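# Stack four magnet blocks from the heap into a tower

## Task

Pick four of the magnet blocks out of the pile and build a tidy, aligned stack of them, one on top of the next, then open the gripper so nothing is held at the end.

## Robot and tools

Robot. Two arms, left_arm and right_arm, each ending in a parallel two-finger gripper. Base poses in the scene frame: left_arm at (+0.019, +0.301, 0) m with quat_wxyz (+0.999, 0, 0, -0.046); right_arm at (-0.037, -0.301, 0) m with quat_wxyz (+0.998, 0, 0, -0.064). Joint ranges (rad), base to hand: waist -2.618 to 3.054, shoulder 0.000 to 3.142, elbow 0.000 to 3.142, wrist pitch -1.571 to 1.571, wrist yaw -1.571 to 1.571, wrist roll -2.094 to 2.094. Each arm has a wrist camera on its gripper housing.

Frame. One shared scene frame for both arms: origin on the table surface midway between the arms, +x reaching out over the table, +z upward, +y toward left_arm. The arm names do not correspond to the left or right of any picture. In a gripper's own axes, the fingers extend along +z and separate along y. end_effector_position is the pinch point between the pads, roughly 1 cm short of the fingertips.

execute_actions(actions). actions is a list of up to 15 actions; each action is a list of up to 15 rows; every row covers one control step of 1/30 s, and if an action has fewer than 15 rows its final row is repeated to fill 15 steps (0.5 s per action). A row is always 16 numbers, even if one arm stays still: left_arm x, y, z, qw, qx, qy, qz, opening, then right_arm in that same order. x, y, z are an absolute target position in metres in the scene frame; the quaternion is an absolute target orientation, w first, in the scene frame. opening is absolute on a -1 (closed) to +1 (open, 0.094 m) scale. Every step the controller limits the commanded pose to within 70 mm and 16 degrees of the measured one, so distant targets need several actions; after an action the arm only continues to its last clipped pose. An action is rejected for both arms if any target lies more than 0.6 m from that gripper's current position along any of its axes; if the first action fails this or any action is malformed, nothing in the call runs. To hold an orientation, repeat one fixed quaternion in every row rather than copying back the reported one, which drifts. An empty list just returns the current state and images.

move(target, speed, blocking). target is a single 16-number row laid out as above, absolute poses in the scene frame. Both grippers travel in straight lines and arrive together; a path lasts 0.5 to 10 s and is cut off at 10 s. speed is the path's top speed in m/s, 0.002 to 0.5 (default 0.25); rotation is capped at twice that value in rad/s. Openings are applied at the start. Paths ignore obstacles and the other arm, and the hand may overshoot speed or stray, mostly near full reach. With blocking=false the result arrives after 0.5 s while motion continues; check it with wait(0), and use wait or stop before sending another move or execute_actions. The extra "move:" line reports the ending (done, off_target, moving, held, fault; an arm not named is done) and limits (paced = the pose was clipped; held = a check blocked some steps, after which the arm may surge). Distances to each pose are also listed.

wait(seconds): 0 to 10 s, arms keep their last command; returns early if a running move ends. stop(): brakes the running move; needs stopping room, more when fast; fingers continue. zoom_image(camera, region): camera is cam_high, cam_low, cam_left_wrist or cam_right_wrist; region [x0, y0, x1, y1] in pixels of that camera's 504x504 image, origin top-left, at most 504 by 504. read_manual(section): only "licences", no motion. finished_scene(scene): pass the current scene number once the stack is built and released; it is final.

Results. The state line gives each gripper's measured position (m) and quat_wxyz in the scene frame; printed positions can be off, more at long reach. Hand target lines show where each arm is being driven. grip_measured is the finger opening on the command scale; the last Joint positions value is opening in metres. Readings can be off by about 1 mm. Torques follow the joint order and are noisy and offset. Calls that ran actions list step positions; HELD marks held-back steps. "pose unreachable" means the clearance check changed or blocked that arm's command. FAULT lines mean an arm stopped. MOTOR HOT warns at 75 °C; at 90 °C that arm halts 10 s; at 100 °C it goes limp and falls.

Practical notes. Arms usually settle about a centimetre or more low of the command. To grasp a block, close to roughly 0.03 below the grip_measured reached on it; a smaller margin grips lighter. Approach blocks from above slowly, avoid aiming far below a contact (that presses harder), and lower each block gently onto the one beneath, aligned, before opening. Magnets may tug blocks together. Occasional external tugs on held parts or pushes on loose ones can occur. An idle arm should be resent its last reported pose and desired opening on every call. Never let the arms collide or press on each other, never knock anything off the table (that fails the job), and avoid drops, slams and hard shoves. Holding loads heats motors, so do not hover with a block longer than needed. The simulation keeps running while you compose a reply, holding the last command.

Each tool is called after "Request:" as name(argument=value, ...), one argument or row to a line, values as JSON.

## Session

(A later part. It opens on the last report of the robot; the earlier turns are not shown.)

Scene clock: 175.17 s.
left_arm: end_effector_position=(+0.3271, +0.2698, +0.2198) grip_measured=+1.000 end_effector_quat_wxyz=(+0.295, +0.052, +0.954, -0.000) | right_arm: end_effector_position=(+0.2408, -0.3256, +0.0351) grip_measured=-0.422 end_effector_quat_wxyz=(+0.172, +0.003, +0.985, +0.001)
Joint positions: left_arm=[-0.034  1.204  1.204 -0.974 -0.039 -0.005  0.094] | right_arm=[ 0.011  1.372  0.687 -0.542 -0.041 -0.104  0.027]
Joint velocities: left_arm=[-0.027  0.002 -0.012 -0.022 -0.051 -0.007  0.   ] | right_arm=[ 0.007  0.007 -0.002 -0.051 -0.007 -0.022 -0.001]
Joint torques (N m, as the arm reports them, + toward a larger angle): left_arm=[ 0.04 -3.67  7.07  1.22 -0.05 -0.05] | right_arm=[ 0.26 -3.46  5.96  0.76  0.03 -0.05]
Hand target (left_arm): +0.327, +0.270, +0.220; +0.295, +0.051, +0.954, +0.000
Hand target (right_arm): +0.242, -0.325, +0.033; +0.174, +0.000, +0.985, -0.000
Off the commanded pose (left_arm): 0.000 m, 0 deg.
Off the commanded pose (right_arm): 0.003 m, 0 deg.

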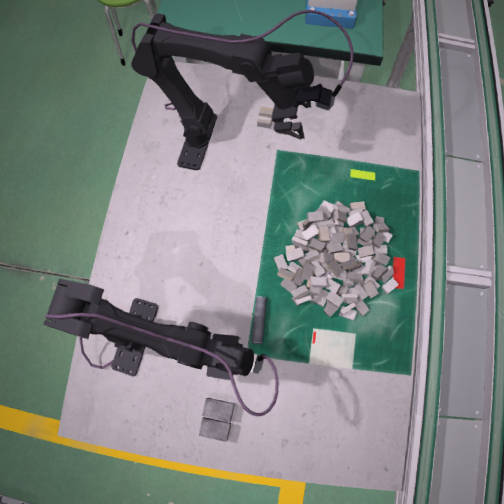

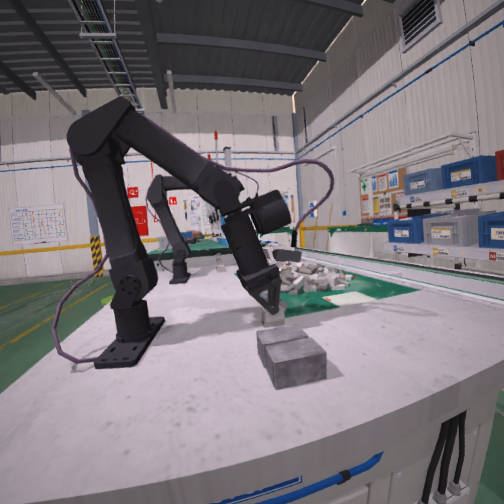

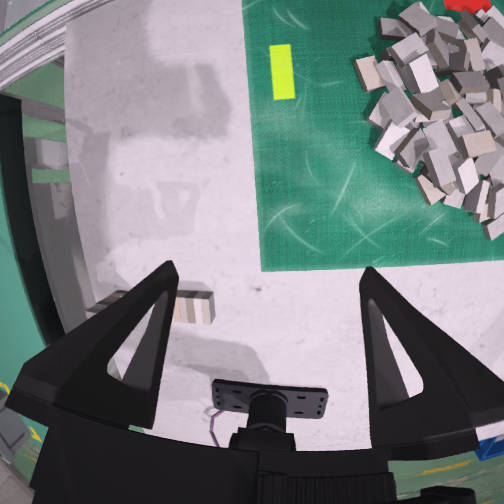

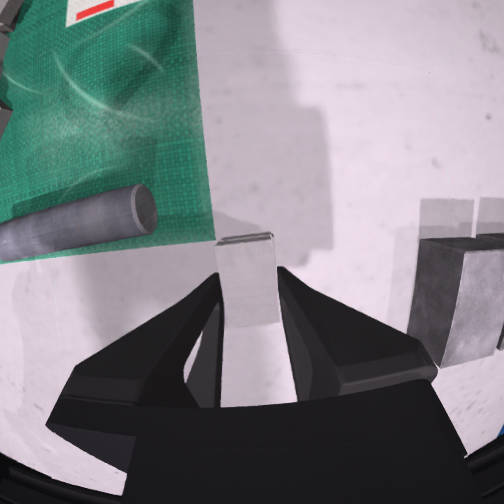

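Request:
move(
  target=[0.327,0.270,0.22,0.295,0.051,0.954,0.0,1.0, 0.2408,-0.3256,0.036,0.1736,0,0.9848,0,-0.28],
  speed=0.05,
)

Request:
move(
  target=[0.327,0.270,0.22,0.295,0.051,0.954,0.0,1.0, 0.235,-0.3256,0.11,0.1736,0,0.9848,0,-0.28],
  speed=0.08,
)

Scene clock: 176.30 s.
left_arm: end_effector_position=(+0.3271, +0.2698, +0.2198) grip_measured=+1.000 end_effector_quat_wxyz=(+0.295, +0.052, +0.954, -0.000) | right_arm: end_effector_position=(+0.2408, -0.3256, +0.0351) grip_measured=-0.282 end_effector_quat_wxyz=(+0.172, +0.003, +0.985, +0.001)
Joint positions: left_arm=[-0.034  1.204  1.204 -0.974 -0.039 -0.005  0.094] | right_arm=[ 0.011  1.372  0.687 -0.542 -0.041 -0.104  0.034]
Joint velocities: left_arm=[ 0.012 -0.007  0.012 -0.051 -0.081 -0.022  0.   ] | right_arm=[-0.002  0.002  0.002 -0.037  0.066  0.051  0.001]
Joint torques (N m, as the arm reports them, + toward a larger angle): left_arm=[ 0.03 -3.66  7.08  1.22 -0.06 -0.05] | right_arm=[ 0.03 -4.19  6.33  0.62  0.   -0.07]
Hand target (left_arm): +0.327, +0.270, +0.220; +0.295, +0.051, +0.954, +0.000
Hand target (right_arm): +0.241, -0.326, +0.036; +0.174, +0.000, +0.985, -0.000
Off the commanded pose (left_arm): 0.000 m, 0 deg.
Off the commanded pose (right_arm): 0.001 m, 0 deg.
move: done

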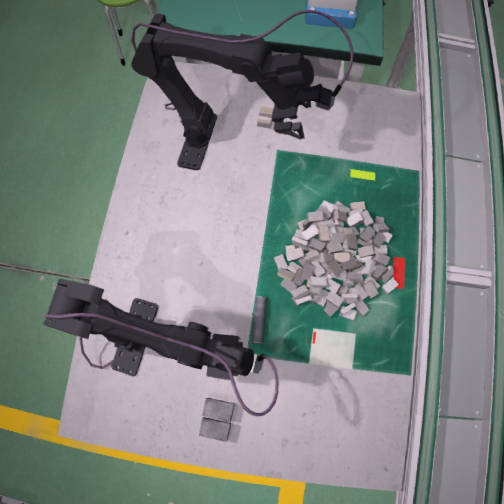

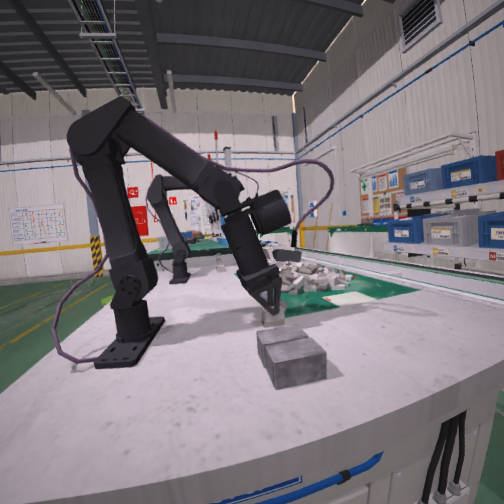

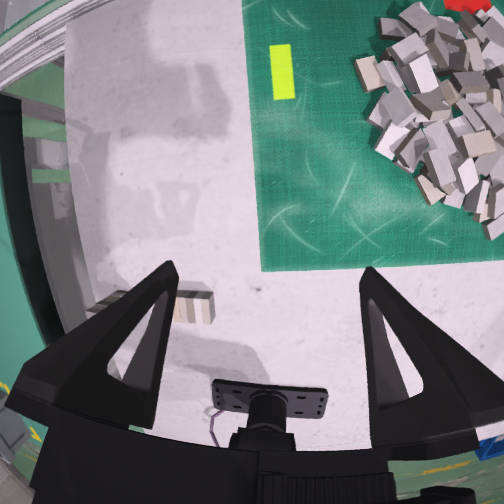

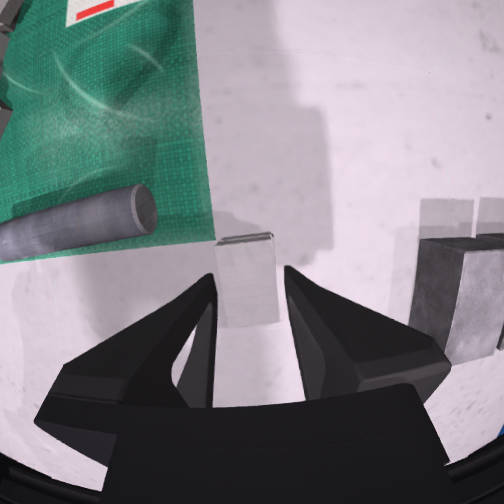

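Scene clock: 177.83 s.
left_arm: end_effector_position=(+0.3271, +0.2698, +0.2198) grip_measured=+1.000 end_effector_quat_wxyz=(+0.295, +0.052, +0.954, -0.000) | right_arm: end_effector_position=(+0.2298, -0.3243, +0.0935) grip_measured=-0.282 end_effector_quat_wxyz=(+0.149, +0.003, +0.989, +0.003)
Joint positions: left_arm=[-0.034  1.204  1.204 -0.974 -0.039 -0.005  0.094] | right_arm=[ 0.011  1.289  0.884 -0.869 -0.041 -0.106  0.034]
Joint velocities: left_arm=[-0.017 -0.007 -0.017  0.007 -0.037  0.022  0.   ] | right_arm=[ 0.012 -0.002 -0.022  0.007 -0.037 -0.037 -0.002]
Joint torques (N m, as the arm reports them, + toward a larger angle): left_arm=[ 0.02 -3.67  7.07  1.22 -0.05 -0.05] | right_arm=[-0.18 -5.63  9.13  0.5   0.   -0.07]
Hand target (left_arm): +0.327, +0.270, +0.220; +0.295, +0.051, +0.954, +0.000
Hand target (right_arm): +0.236, -0.326, +0.110; +0.174, +0.000, +0.985, -0.000
Off the commanded pose (left_arm): 0.000 m, 0 deg.
Off the commanded pose (right_arm): 0.017 m, 3 deg.
move: off_target (right_arm)

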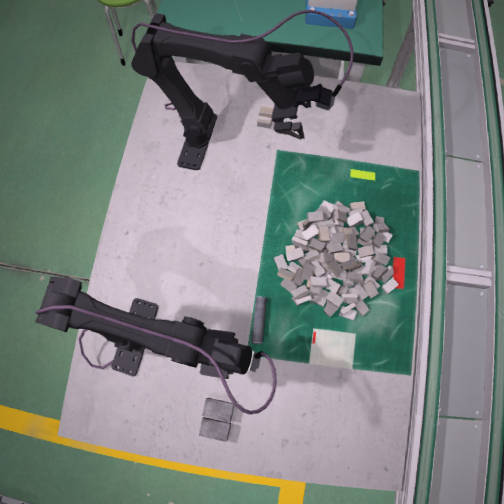

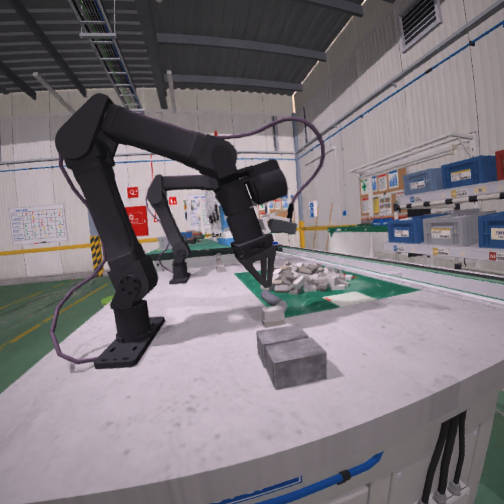

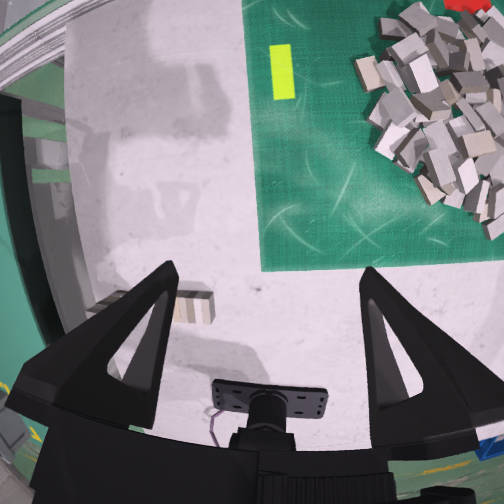

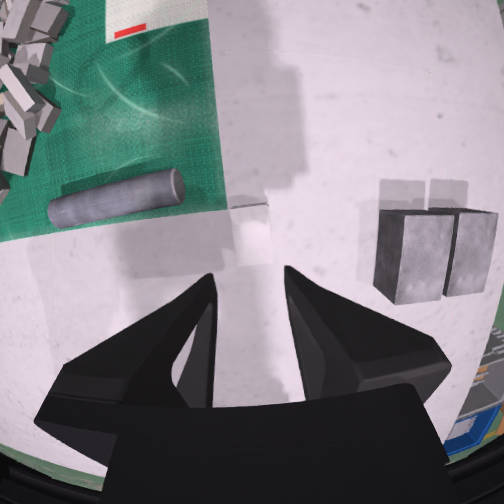

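Request:
zoom_image(
  camera="cam_low",
  region=[220, 270, 320, 340],
)

Request:
zoom_image(
  camera="cam_right_wrist",
  region=[190, 180, 320, 290],
)

Region (220, 270, 320, 340) of cam_low's 504x504 image, scaled by 5.040, with more detail than that image has; it fills the top 353 rows of this view, and the rest is white.

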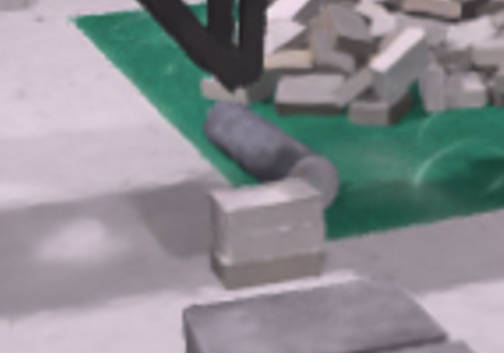

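Region (190, 180, 320, 290) of cam_right_wrist's 504x504 image, scaled by 3.877, with more detail than that image has; it fills the top 426 rows of this view, and the rest is white.

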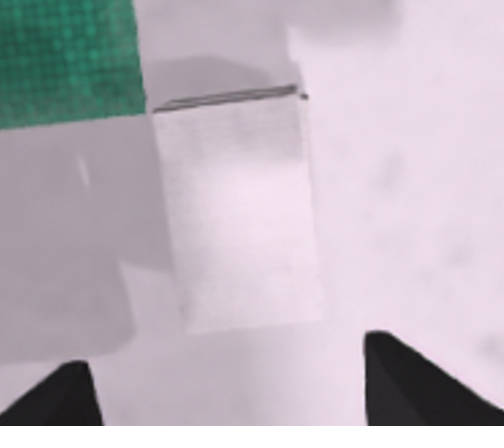

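Request:
move(
  target=[0.327,0.270,0.22,0.295,0.051,0.954,0.0,1.0, 0.44,-0.20,0.11,0.1563,-0.4284,0.8867,0.0755,-0.2],
  speed=0.2,
)

Scene clock: 181.50 s.
left_arm: end_effector_position=(+0.3271, +0.2698, +0.2198) grip_measured=+1.000 end_effector_quat_wxyz=(+0.295, +0.052, +0.954, -0.000) | right_arm: end_effector_position=(+0.4402, -0.2111, +0.1020) grip_measured=-0.203 end_effector_quat_wxyz=(+0.151, -0.419, +0.892, +0.071)
Joint positions: left_arm=[-0.034  1.204  1.204 -0.974 -0.039 -0.005  0.094] | right_arm=[ 0.228  2.19   1.969 -1.106 -0.233 -0.751  0.037]
Joint velocities: left_arm=[-0.002 -0.002 -0.007 -0.066 -0.022  0.007  0.   ] | right_arm=[-0.012  0.007 -0.002 -0.007 -0.095 -0.095 -0.001]
Joint torques (N m, as the arm reports them, + toward a larger angle): left_arm=[ 0.03 -3.65  7.02  1.23 -0.05 -0.06] | right_arm=[ 0.98 -9.98  9.25  0.41 -0.26 -0.08]
Hand target (left_arm): +0.327, +0.270, +0.220; +0.295, +0.051, +0.954, +0.000
Hand target (right_arm): +0.443, -0.203, +0.109; +0.160, -0.429, +0.886, +0.075
Off the commanded pose (left_arm): 0.000 m, 0 deg.
Off the commanded pose (right_arm): 0.014 m, 1 deg.
move: off_target (right_arm)

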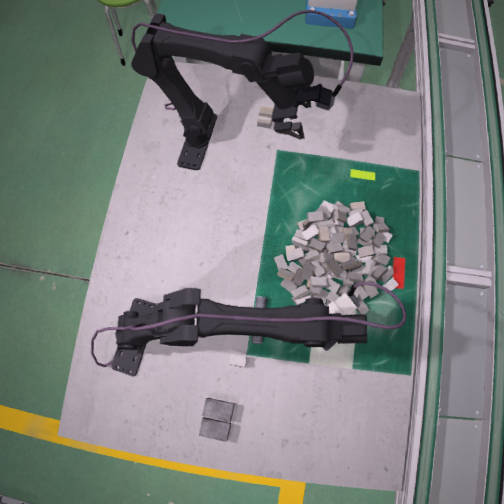

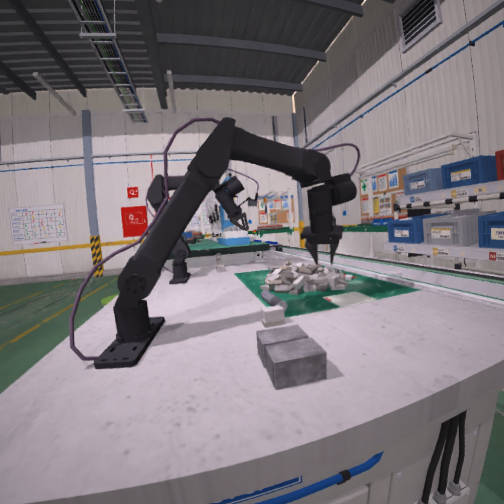

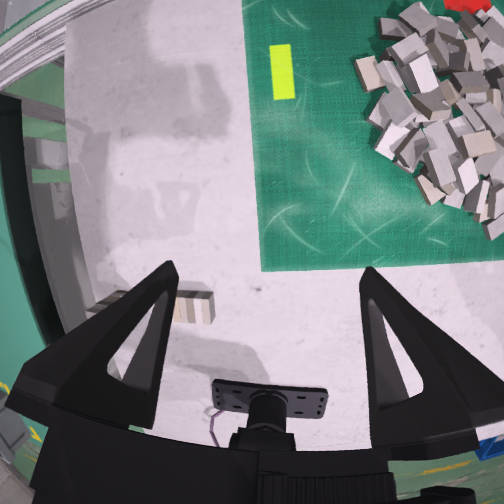

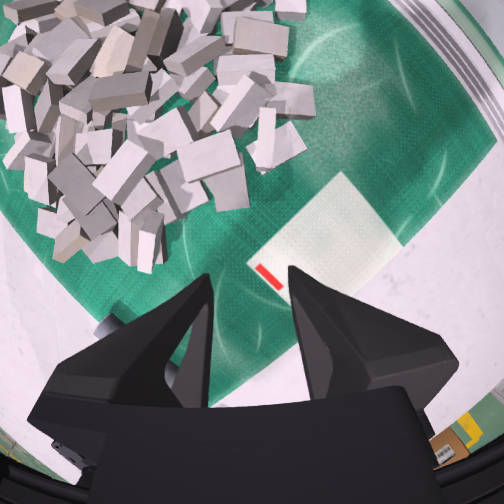

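Request:
move(
  target=[0.327,0.270,0.22,0.295,0.051,0.954,0.0,1.0, 0.458,-0.178,0.06,0.1563,-0.4284,0.8867,0.0755,-0.2],
  speed=0.08,
)

Request:
zoom_image(
  camera="cam_right_wrist",
  region=[130, 100, 380, 300],
)

Scene clock: 184.87 s.
left_arm: end_effector_position=(+0.3271, +0.2698, +0.2198) grip_measured=+1.000 end_effector_quat_wxyz=(+0.295, +0.052, +0.954, -0.000) | right_arm: end_effector_position=(+0.4568, -0.1841, +0.0595) grip_measured=-0.203 end_effector_quat_wxyz=(+0.151, -0.426, +0.889, +0.075)
Joint positions: left_arm=[-0.034  1.204  1.204 -0.974 -0.039 -0.005  0.094] | right_arm=[ 0.278  2.293  1.969 -0.997 -0.231 -0.715  0.037]
Joint velocities: left_arm=[ 0.027 -0.002 -0.007  0.066  0.095  0.066  0.   ] | right_arm=[ 0.012 -0.012 -0.012 -0.007  0.007  0.051  0.001]
Joint torques (N m, as the arm reports them, + toward a larger angle): left_arm=[ 0.04 -3.66  7.05  1.22 -0.05 -0.05] | right_arm=[  0.84 -11.03   6.41   0.6   -0.14   0.02]
Hand target (left_arm): +0.327, +0.270, +0.220; +0.295, +0.051, +0.954, +0.000
Hand target (right_arm): +0.458, -0.178, +0.060; +0.157, -0.428, +0.887, +0.076
Off the commanded pose (left_arm): 0.000 m, 0 deg.
Off the commanded pose (right_arm): 0.006 m, 1 deg.
move: done

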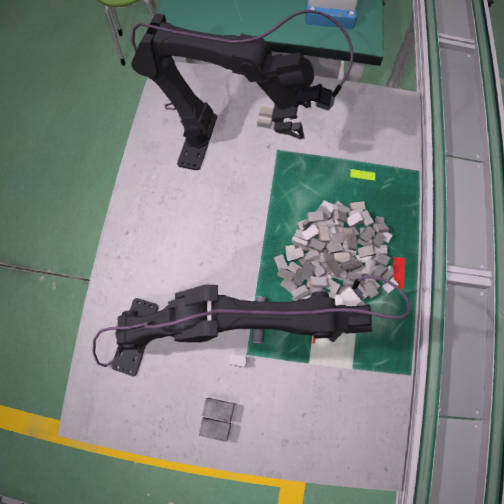

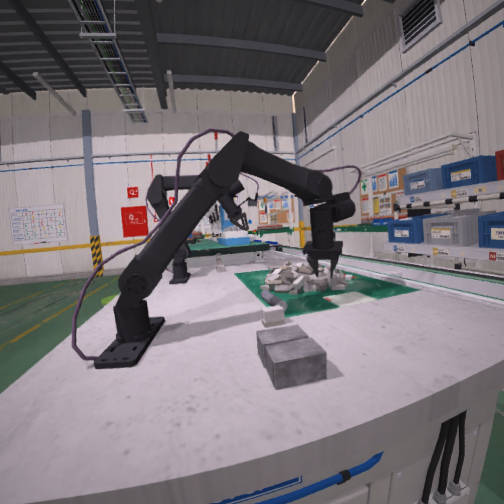

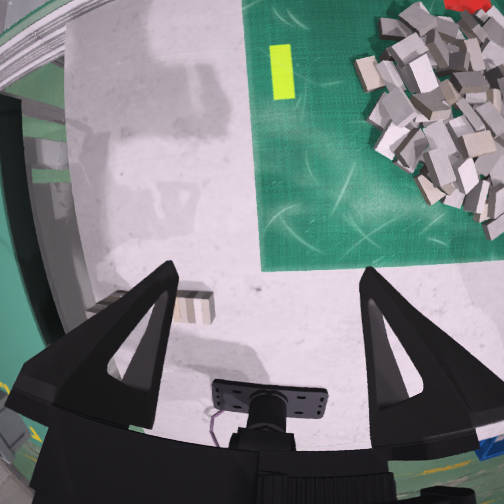

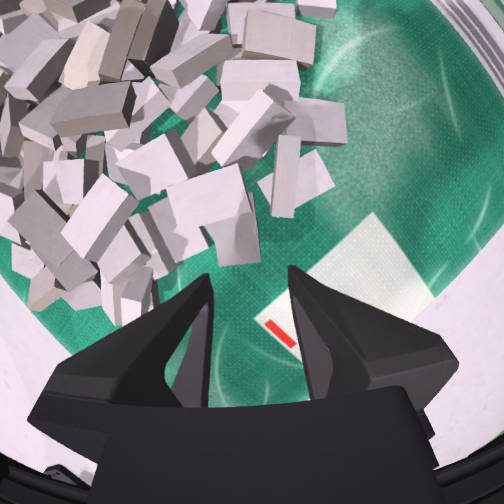

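Region (130, 100, 380, 300) of cam_right_wrist's 504x504 image, scaled by 2.016, with more detail than that image has; it fills the top 403 rows of this view, and the rest is white.

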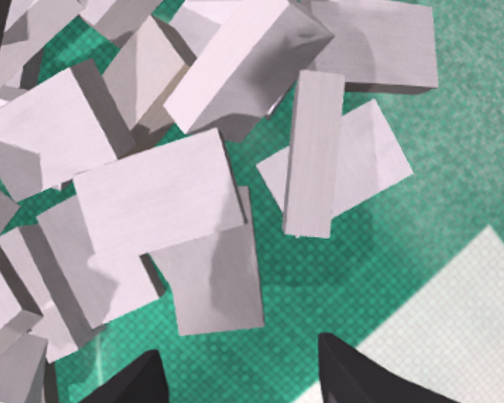

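Request:
move(
  target=[0.327,0.270,0.22,0.295,0.051,0.954,0.0,1.0, 0.457,-0.170,0.036,0.1523,-0.4721,0.8642,0.0832,-0.2],
  speed=0.04,
)

Request:
zoom_image(
  camera="cam_right_wrist",
  region=[130, 100, 380, 320],
)

Scene clock: 188.37 s.
left_arm: end_effector_position=(+0.3271, +0.2698, +0.2198) grip_measured=+1.000 end_effector_quat_wxyz=(+0.295, +0.052, +0.954, -0.000) | right_arm: end_effector_position=(+0.4583, -0.1786, +0.0386) grip_measured=-0.203 end_effector_quat_wxyz=(+0.150, -0.464, +0.870, +0.077)
Joint positions: left_arm=[-0.034  1.204  1.204 -0.974 -0.039 -0.005  0.094] | right_arm=[ 0.285  2.329  1.949 -0.952 -0.242 -0.793  0.037]
Joint velocities: left_arm=[-0.022 -0.007  0.002 -0.022  0.095 -0.081  0.   ] | right_arm=[-0.002 -0.002 -0.017  0.051 -0.051 -0.037  0.   ]
Joint torques (N m, as the arm reports them, + toward a larger angle): left_arm=[ 0.07 -3.63  7.04  1.23 -0.05 -0.05] | right_arm=[  0.95 -10.86   5.94   0.59  -0.28  -0.06]
Hand target (left_arm): +0.327, +0.270, +0.220; +0.295, +0.051, +0.954, +0.000
Hand target (right_arm): +0.457, -0.170, +0.036; +0.152, -0.472, +0.864, +0.083
Off the commanded pose (left_arm): 0.000 m, 0 deg.
Off the commanded pose (right_arm): 0.009 m, 1 deg.
move: done

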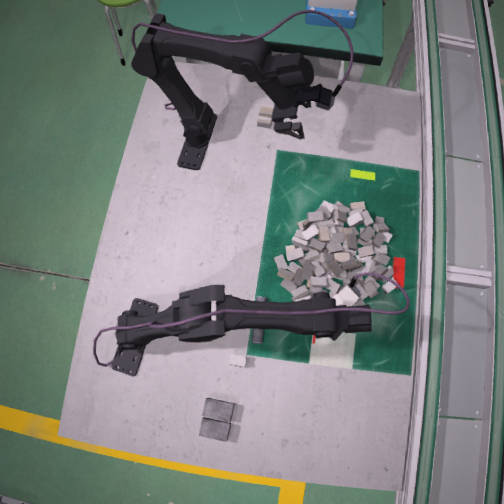

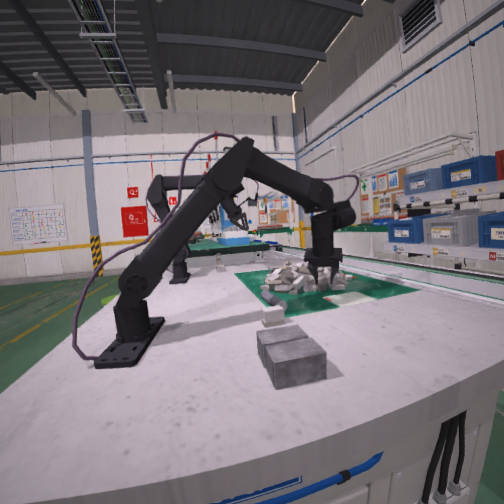

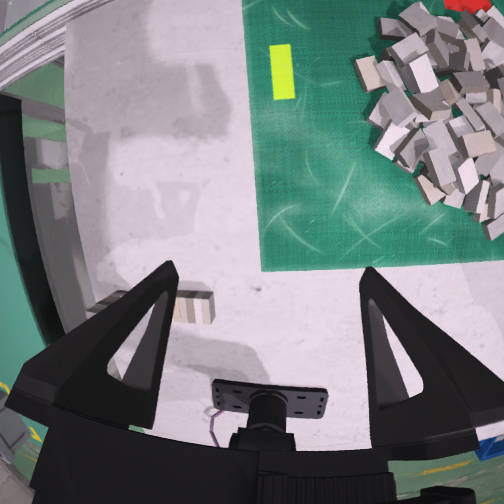

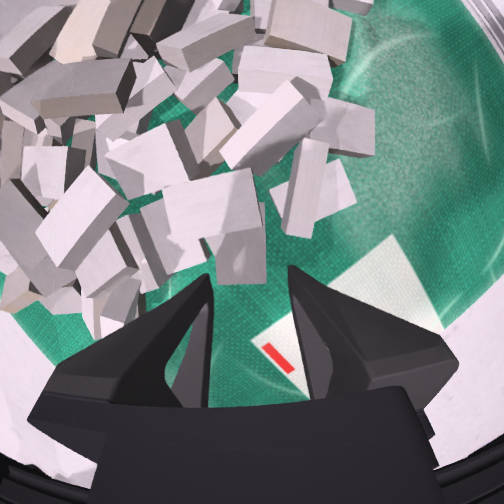

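Region (130, 100, 380, 320) of cam_right_wrist's 504x504 image, scaled by 2.016, with more detail than that image has; it fills the top 444 rows of this view, and the rest is white.

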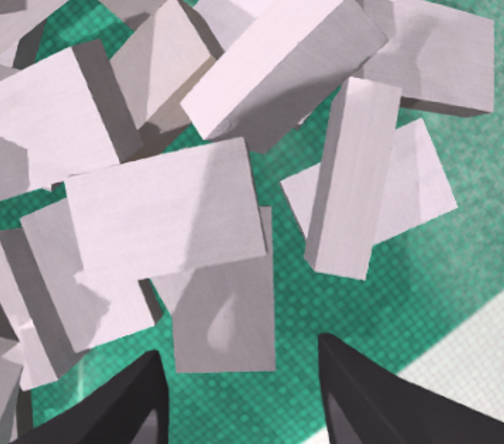

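Request:
move(
  target=[0.327,0.270,0.22,0.295,0.051,0.954,0.0,1.0, 0.456,-0.165,0.034,0.1523,-0.4721,0.8642,0.0832,-0.2],
  speed=0.03,
)

Request:
zoom_image(
  camera="cam_right_wrist",
  region=[130, 100, 380, 320],
)

Scene clock: 190.53 s.
left_arm: end_effector_position=(+0.3271, +0.2698, +0.2198) grip_measured=+1.000 end_effector_quat_wxyz=(+0.295, +0.052, +0.954, -0.000) | right_arm: end_effector_position=(+0.4589, -0.1719, +0.0392) grip_measured=-0.203 end_effector_quat_wxyz=(+0.154, -0.470, +0.866, +0.076)
Joint positions: left_arm=[-0.034  1.204  1.204 -0.974 -0.039 -0.005  0.094] | right_arm=[ 0.298  2.329  1.949 -0.942 -0.242 -0.794  0.037]
Joint velocities: left_arm=[ 0.007 -0.007 -0.017 -0.007 -0.007  0.007  0.   ] | right_arm=[-0.002  0.007 -0.012 -0.022  0.007  0.037 -0.   ]
Joint torques (N m, as the arm reports them, + toward a larger angle): left_arm=[ 0.02 -3.64  7.08  1.22 -0.05 -0.05] | right_arm=[  0.93 -10.82   5.47   0.58  -0.23   0.03]
Hand target (left_arm): +0.327, +0.270, +0.220; +0.295, +0.051, +0.954, +0.000
Hand target (right_arm): +0.456, -0.165, +0.034; +0.152, -0.472, +0.864, +0.083
Off the commanded pose (left_arm): 0.000 m, 0 deg.
Off the commanded pose (right_arm): 0.009 m, 1 deg.
move: done

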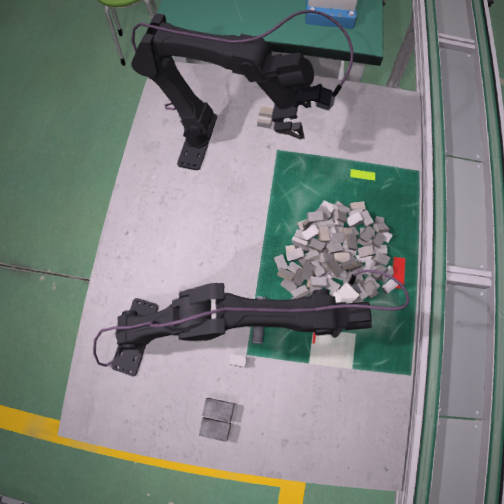

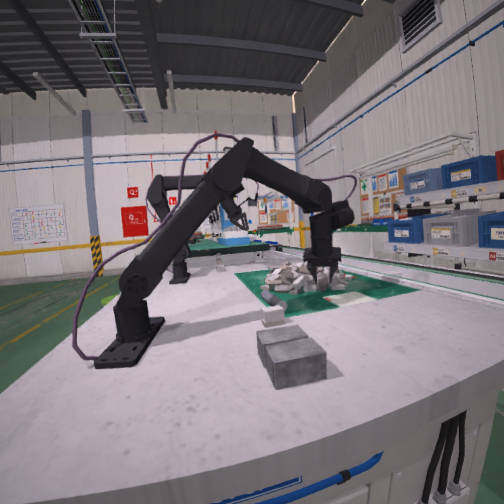

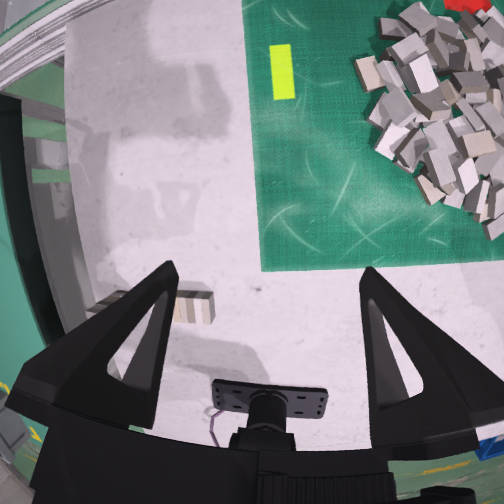

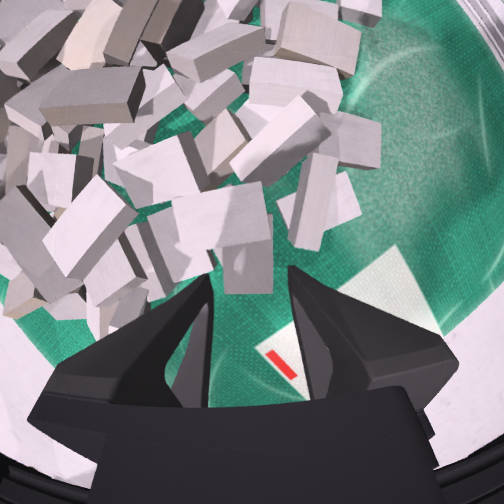

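Region (130, 100, 380, 320) of cam_right_wrist's 504x504 image, scaled by 2.016, with more detail than that image has; it fills the top 444 rows of this view, and the rest is white.

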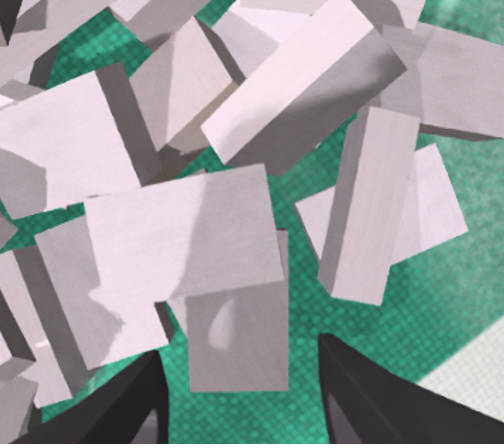

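Request:
move(
  target=[0.327,0.270,0.22,0.295,0.051,0.954,0.0,1.0, 0.4585,-0.170,0.011,0.1523,-0.4721,0.8642,0.0832,-0.2],
  speed=0.025,
)

Request:
zoom_image(
  camera="cam_right_wrist",
  region=[130, 120, 380, 370],
)

Scene clock: 192.30 s.
left_arm: end_effector_position=(+0.3271, +0.2698, +0.2198) grip_measured=+1.000 end_effector_quat_wxyz=(+0.295, +0.052, +0.954, -0.000) | right_arm: end_effector_position=(+0.4596, -0.1711, +0.0202) grip_measured=-0.203 end_effector_quat_wxyz=(+0.154, -0.470, +0.866, +0.078)
Joint positions: left_arm=[-0.034  1.204  1.204 -0.974 -0.039 -0.005  0.094] | right_arm=[ 0.298  2.349  1.906 -0.88  -0.246 -0.794  0.037]
Joint velocities: left_arm=[-0.007 -0.007 -0.007 -0.051  0.037  0.007  0.   ] | right_arm=[-0.012  0.012  0.007 -0.007 -0.11   0.007 -0.001]
Joint torques (N m, as the arm reports them, + toward a larger angle): left_arm=[ 0.03 -3.68  7.06  1.23 -0.04 -0.05] | right_arm=[ -0.08 -10.38   5.12   0.67  -0.23  -0.06]
Hand target (left_arm): +0.327, +0.270, +0.220; +0.295, +0.051, +0.954, +0.000
Hand target (right_arm): +0.458, -0.170, +0.011; +0.152, -0.472, +0.864, +0.083
Off the commanded pose (left_arm): 0.000 m, 0 deg.
Off the commanded pose (right_arm): 0.009 m, 1 deg.
move: done

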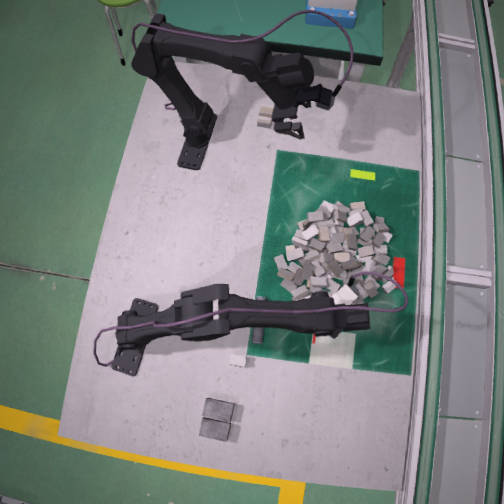

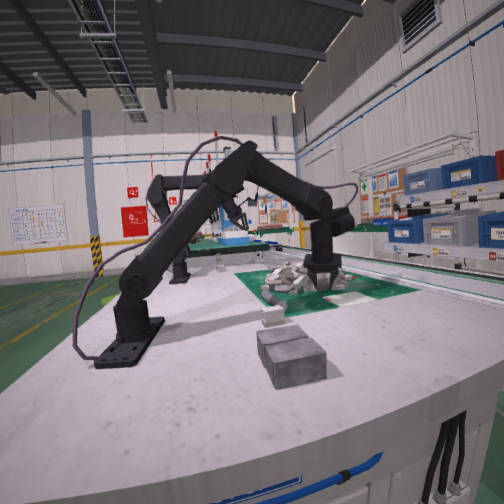

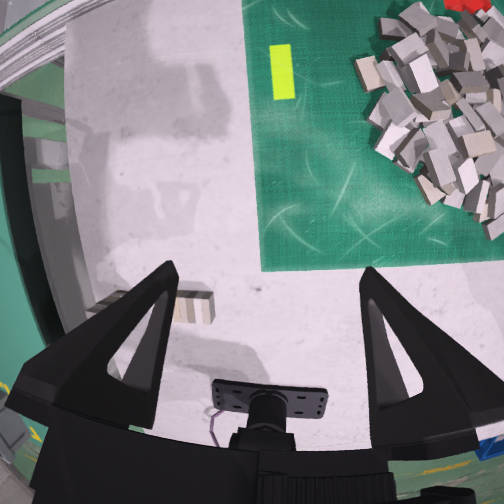

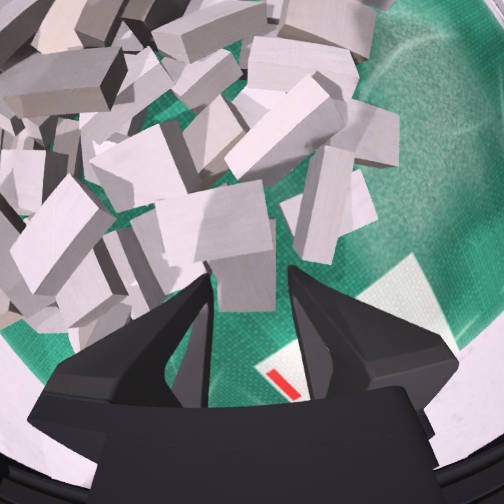

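Region (130, 120, 380, 370) of cam_right_wrist's 504x504 image, scaled by 2.016, with more detail than that image has.

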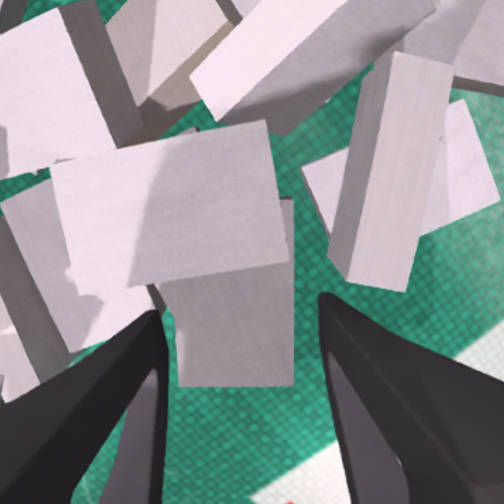

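Request:
move(
  target=[0.327,0.270,0.22,0.295,0.051,0.954,0.0,1.0, 0.459,-0.171,0.007,0.1523,-0.4721,0.8642,0.0832,-0.2],
  speed=0.02,
)

Request:
zoom_image(
  camera="cam_right_wrist",
  region=[130, 120, 380, 370],
)

Scene clock: 194.57 s.
left_arm: end_effector_position=(+0.3271, +0.2698, +0.2198) grip_measured=+1.000 end_effector_quat_wxyz=(+0.295, +0.052, +0.954, -0.000) | right_arm: end_effector_position=(+0.4611, -0.1704, +0.0200) grip_measured=-0.203 end_effector_quat_wxyz=(+0.158, -0.471, +0.864, +0.078)
Joint positions: left_arm=[-0.034  1.204  1.204 -0.974 -0.039 -0.005  0.094] | right_arm=[ 0.298  2.349  1.903 -0.87  -0.248 -0.797  0.037]
Joint velocities: left_arm=[ 0.007 -0.007 -0.012 -0.081 -0.051 -0.022  0.   ] | right_arm=[ 0.007  0.002  0.002 -0.007  0.007 -0.022  0.001]
Joint torques (N m, as the arm reports them, + toward a larger angle): left_arm=[ 0.01 -3.64  7.07  1.23 -0.05 -0.05] | right_arm=[ -0.25 -10.01   4.85   0.67  -0.21  -0.06]
Hand target (left_arm): +0.327, +0.270, +0.220; +0.295, +0.051, +0.954, +0.000
Hand target (right_arm): +0.459, -0.171, +0.007; +0.152, -0.472, +0.864, +0.083
Off the commanded pose (left_arm): 0.000 m, 0 deg.
Off the commanded pose (right_arm): 0.013 m, 1 deg.
move: off_target (right_arm)

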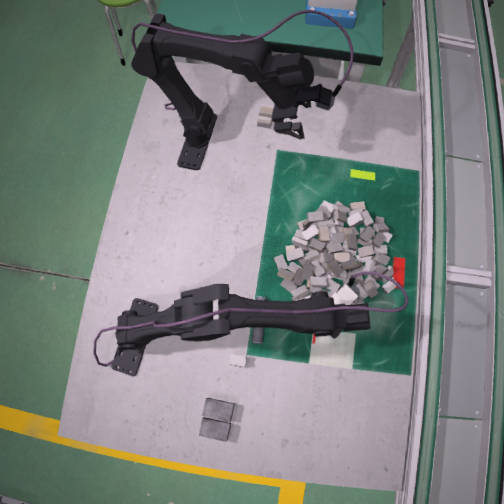

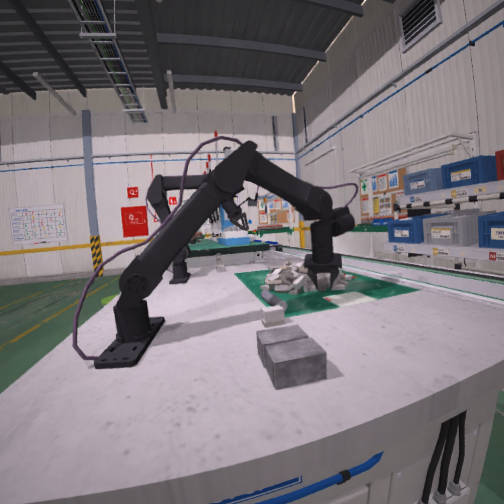

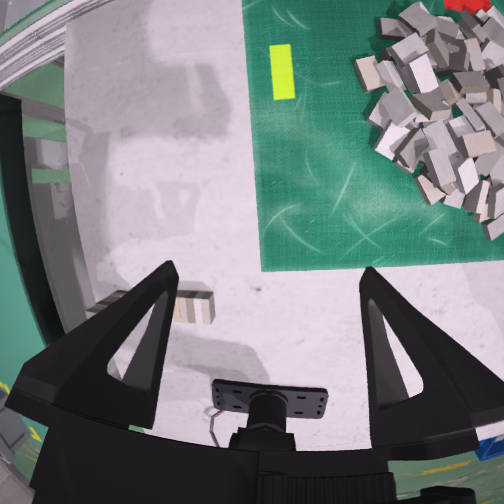

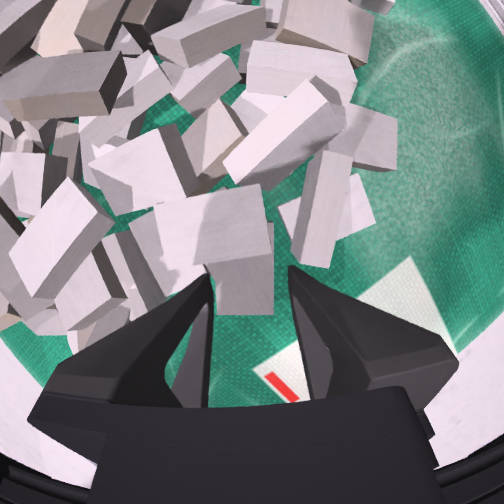

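Region (130, 120, 380, 370) of cam_right_wrist's 504x504 image, scaled by 2.016, with more detail than that image has.

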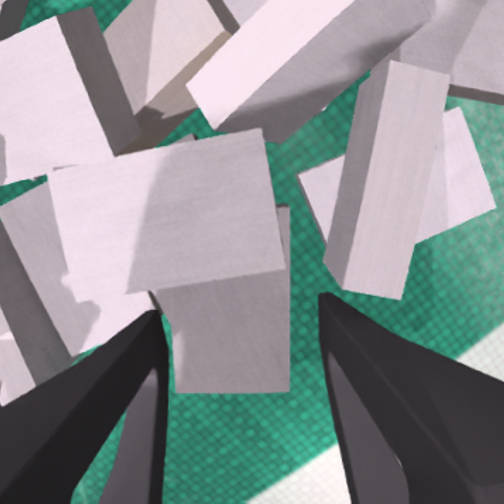

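Request:
move(
  target=[0.327,0.270,0.22,0.295,0.051,0.954,0.0,1.0, 0.457,-0.180,0.04,0.1523,-0.4721,0.8642,0.0832,-0.22],
  speed=0.03,
)

Request:
zoom_image(
  camera="cam_right_wrist",
  region=[130, 120, 380, 370],
)

Scene clock: 197.87 s.
left_arm: end_effector_position=(+0.3271, +0.2698, +0.2198) grip_measured=+1.000 end_effector_quat_wxyz=(+0.295, +0.052, +0.954, -0.000) | right_arm: end_effector_position=(+0.4471, -0.1769, +0.0166) grip_measured=-0.218 end_effector_quat_wxyz=(+0.130, -0.473, +0.867, +0.087)
Joint positions: left_arm=[-0.034  1.204  1.204 -0.974 -0.039 -0.005  0.094] | right_arm=[ 0.289  2.349  1.903 -0.934 -0.25  -0.814  0.037]
Joint velocities: left_arm=[-0.007  0.012 -0.007 -0.037  0.007 -0.022  0.   ] | right_arm=[-0.007 -0.007 -0.012 -0.037  0.081 -0.037  0.   ]
Joint torques (N m, as the arm reports them, + toward a larger angle): left_arm=[ 0.06 -3.65  7.04  1.22 -0.05 -0.06] | right_arm=[ -1.02 -12.87   9.64   0.29  -0.23  -0.06]
Hand target (left_arm): +0.327, +0.270, +0.220; +0.295, +0.051, +0.954, +0.000
Hand target (right_arm): +0.457, -0.180, +0.040; +0.153, -0.472, +0.864, +0.083
Off the commanded pose (left_arm): 0.000 m, 0 deg.
Off the commanded pose (right_arm): 0.026 m, 3 deg.
move: off_target (right_arm)

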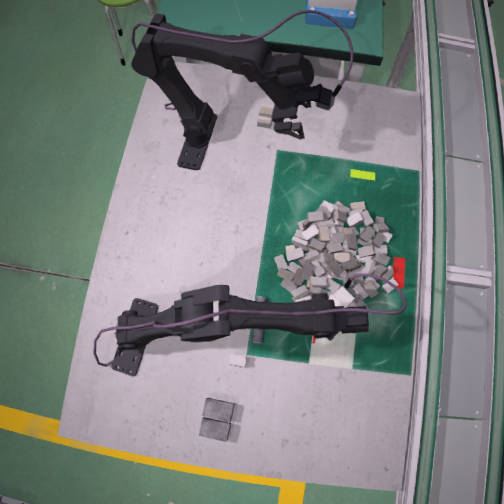

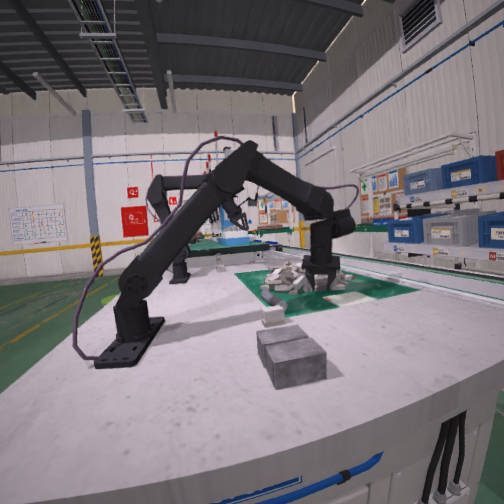

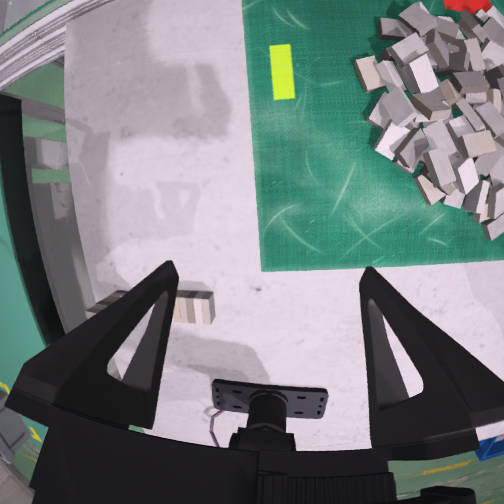

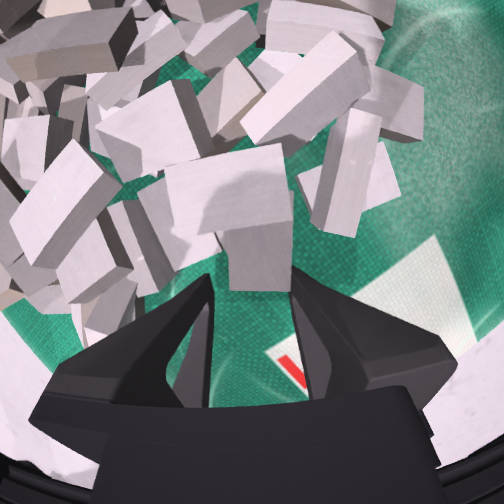

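Region (130, 120, 380, 370) of cam_right_wrist's 504x504 image, scaled by 2.016, with more detail than that image has.

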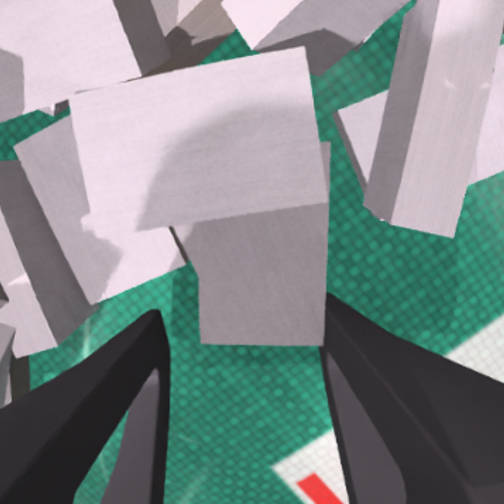

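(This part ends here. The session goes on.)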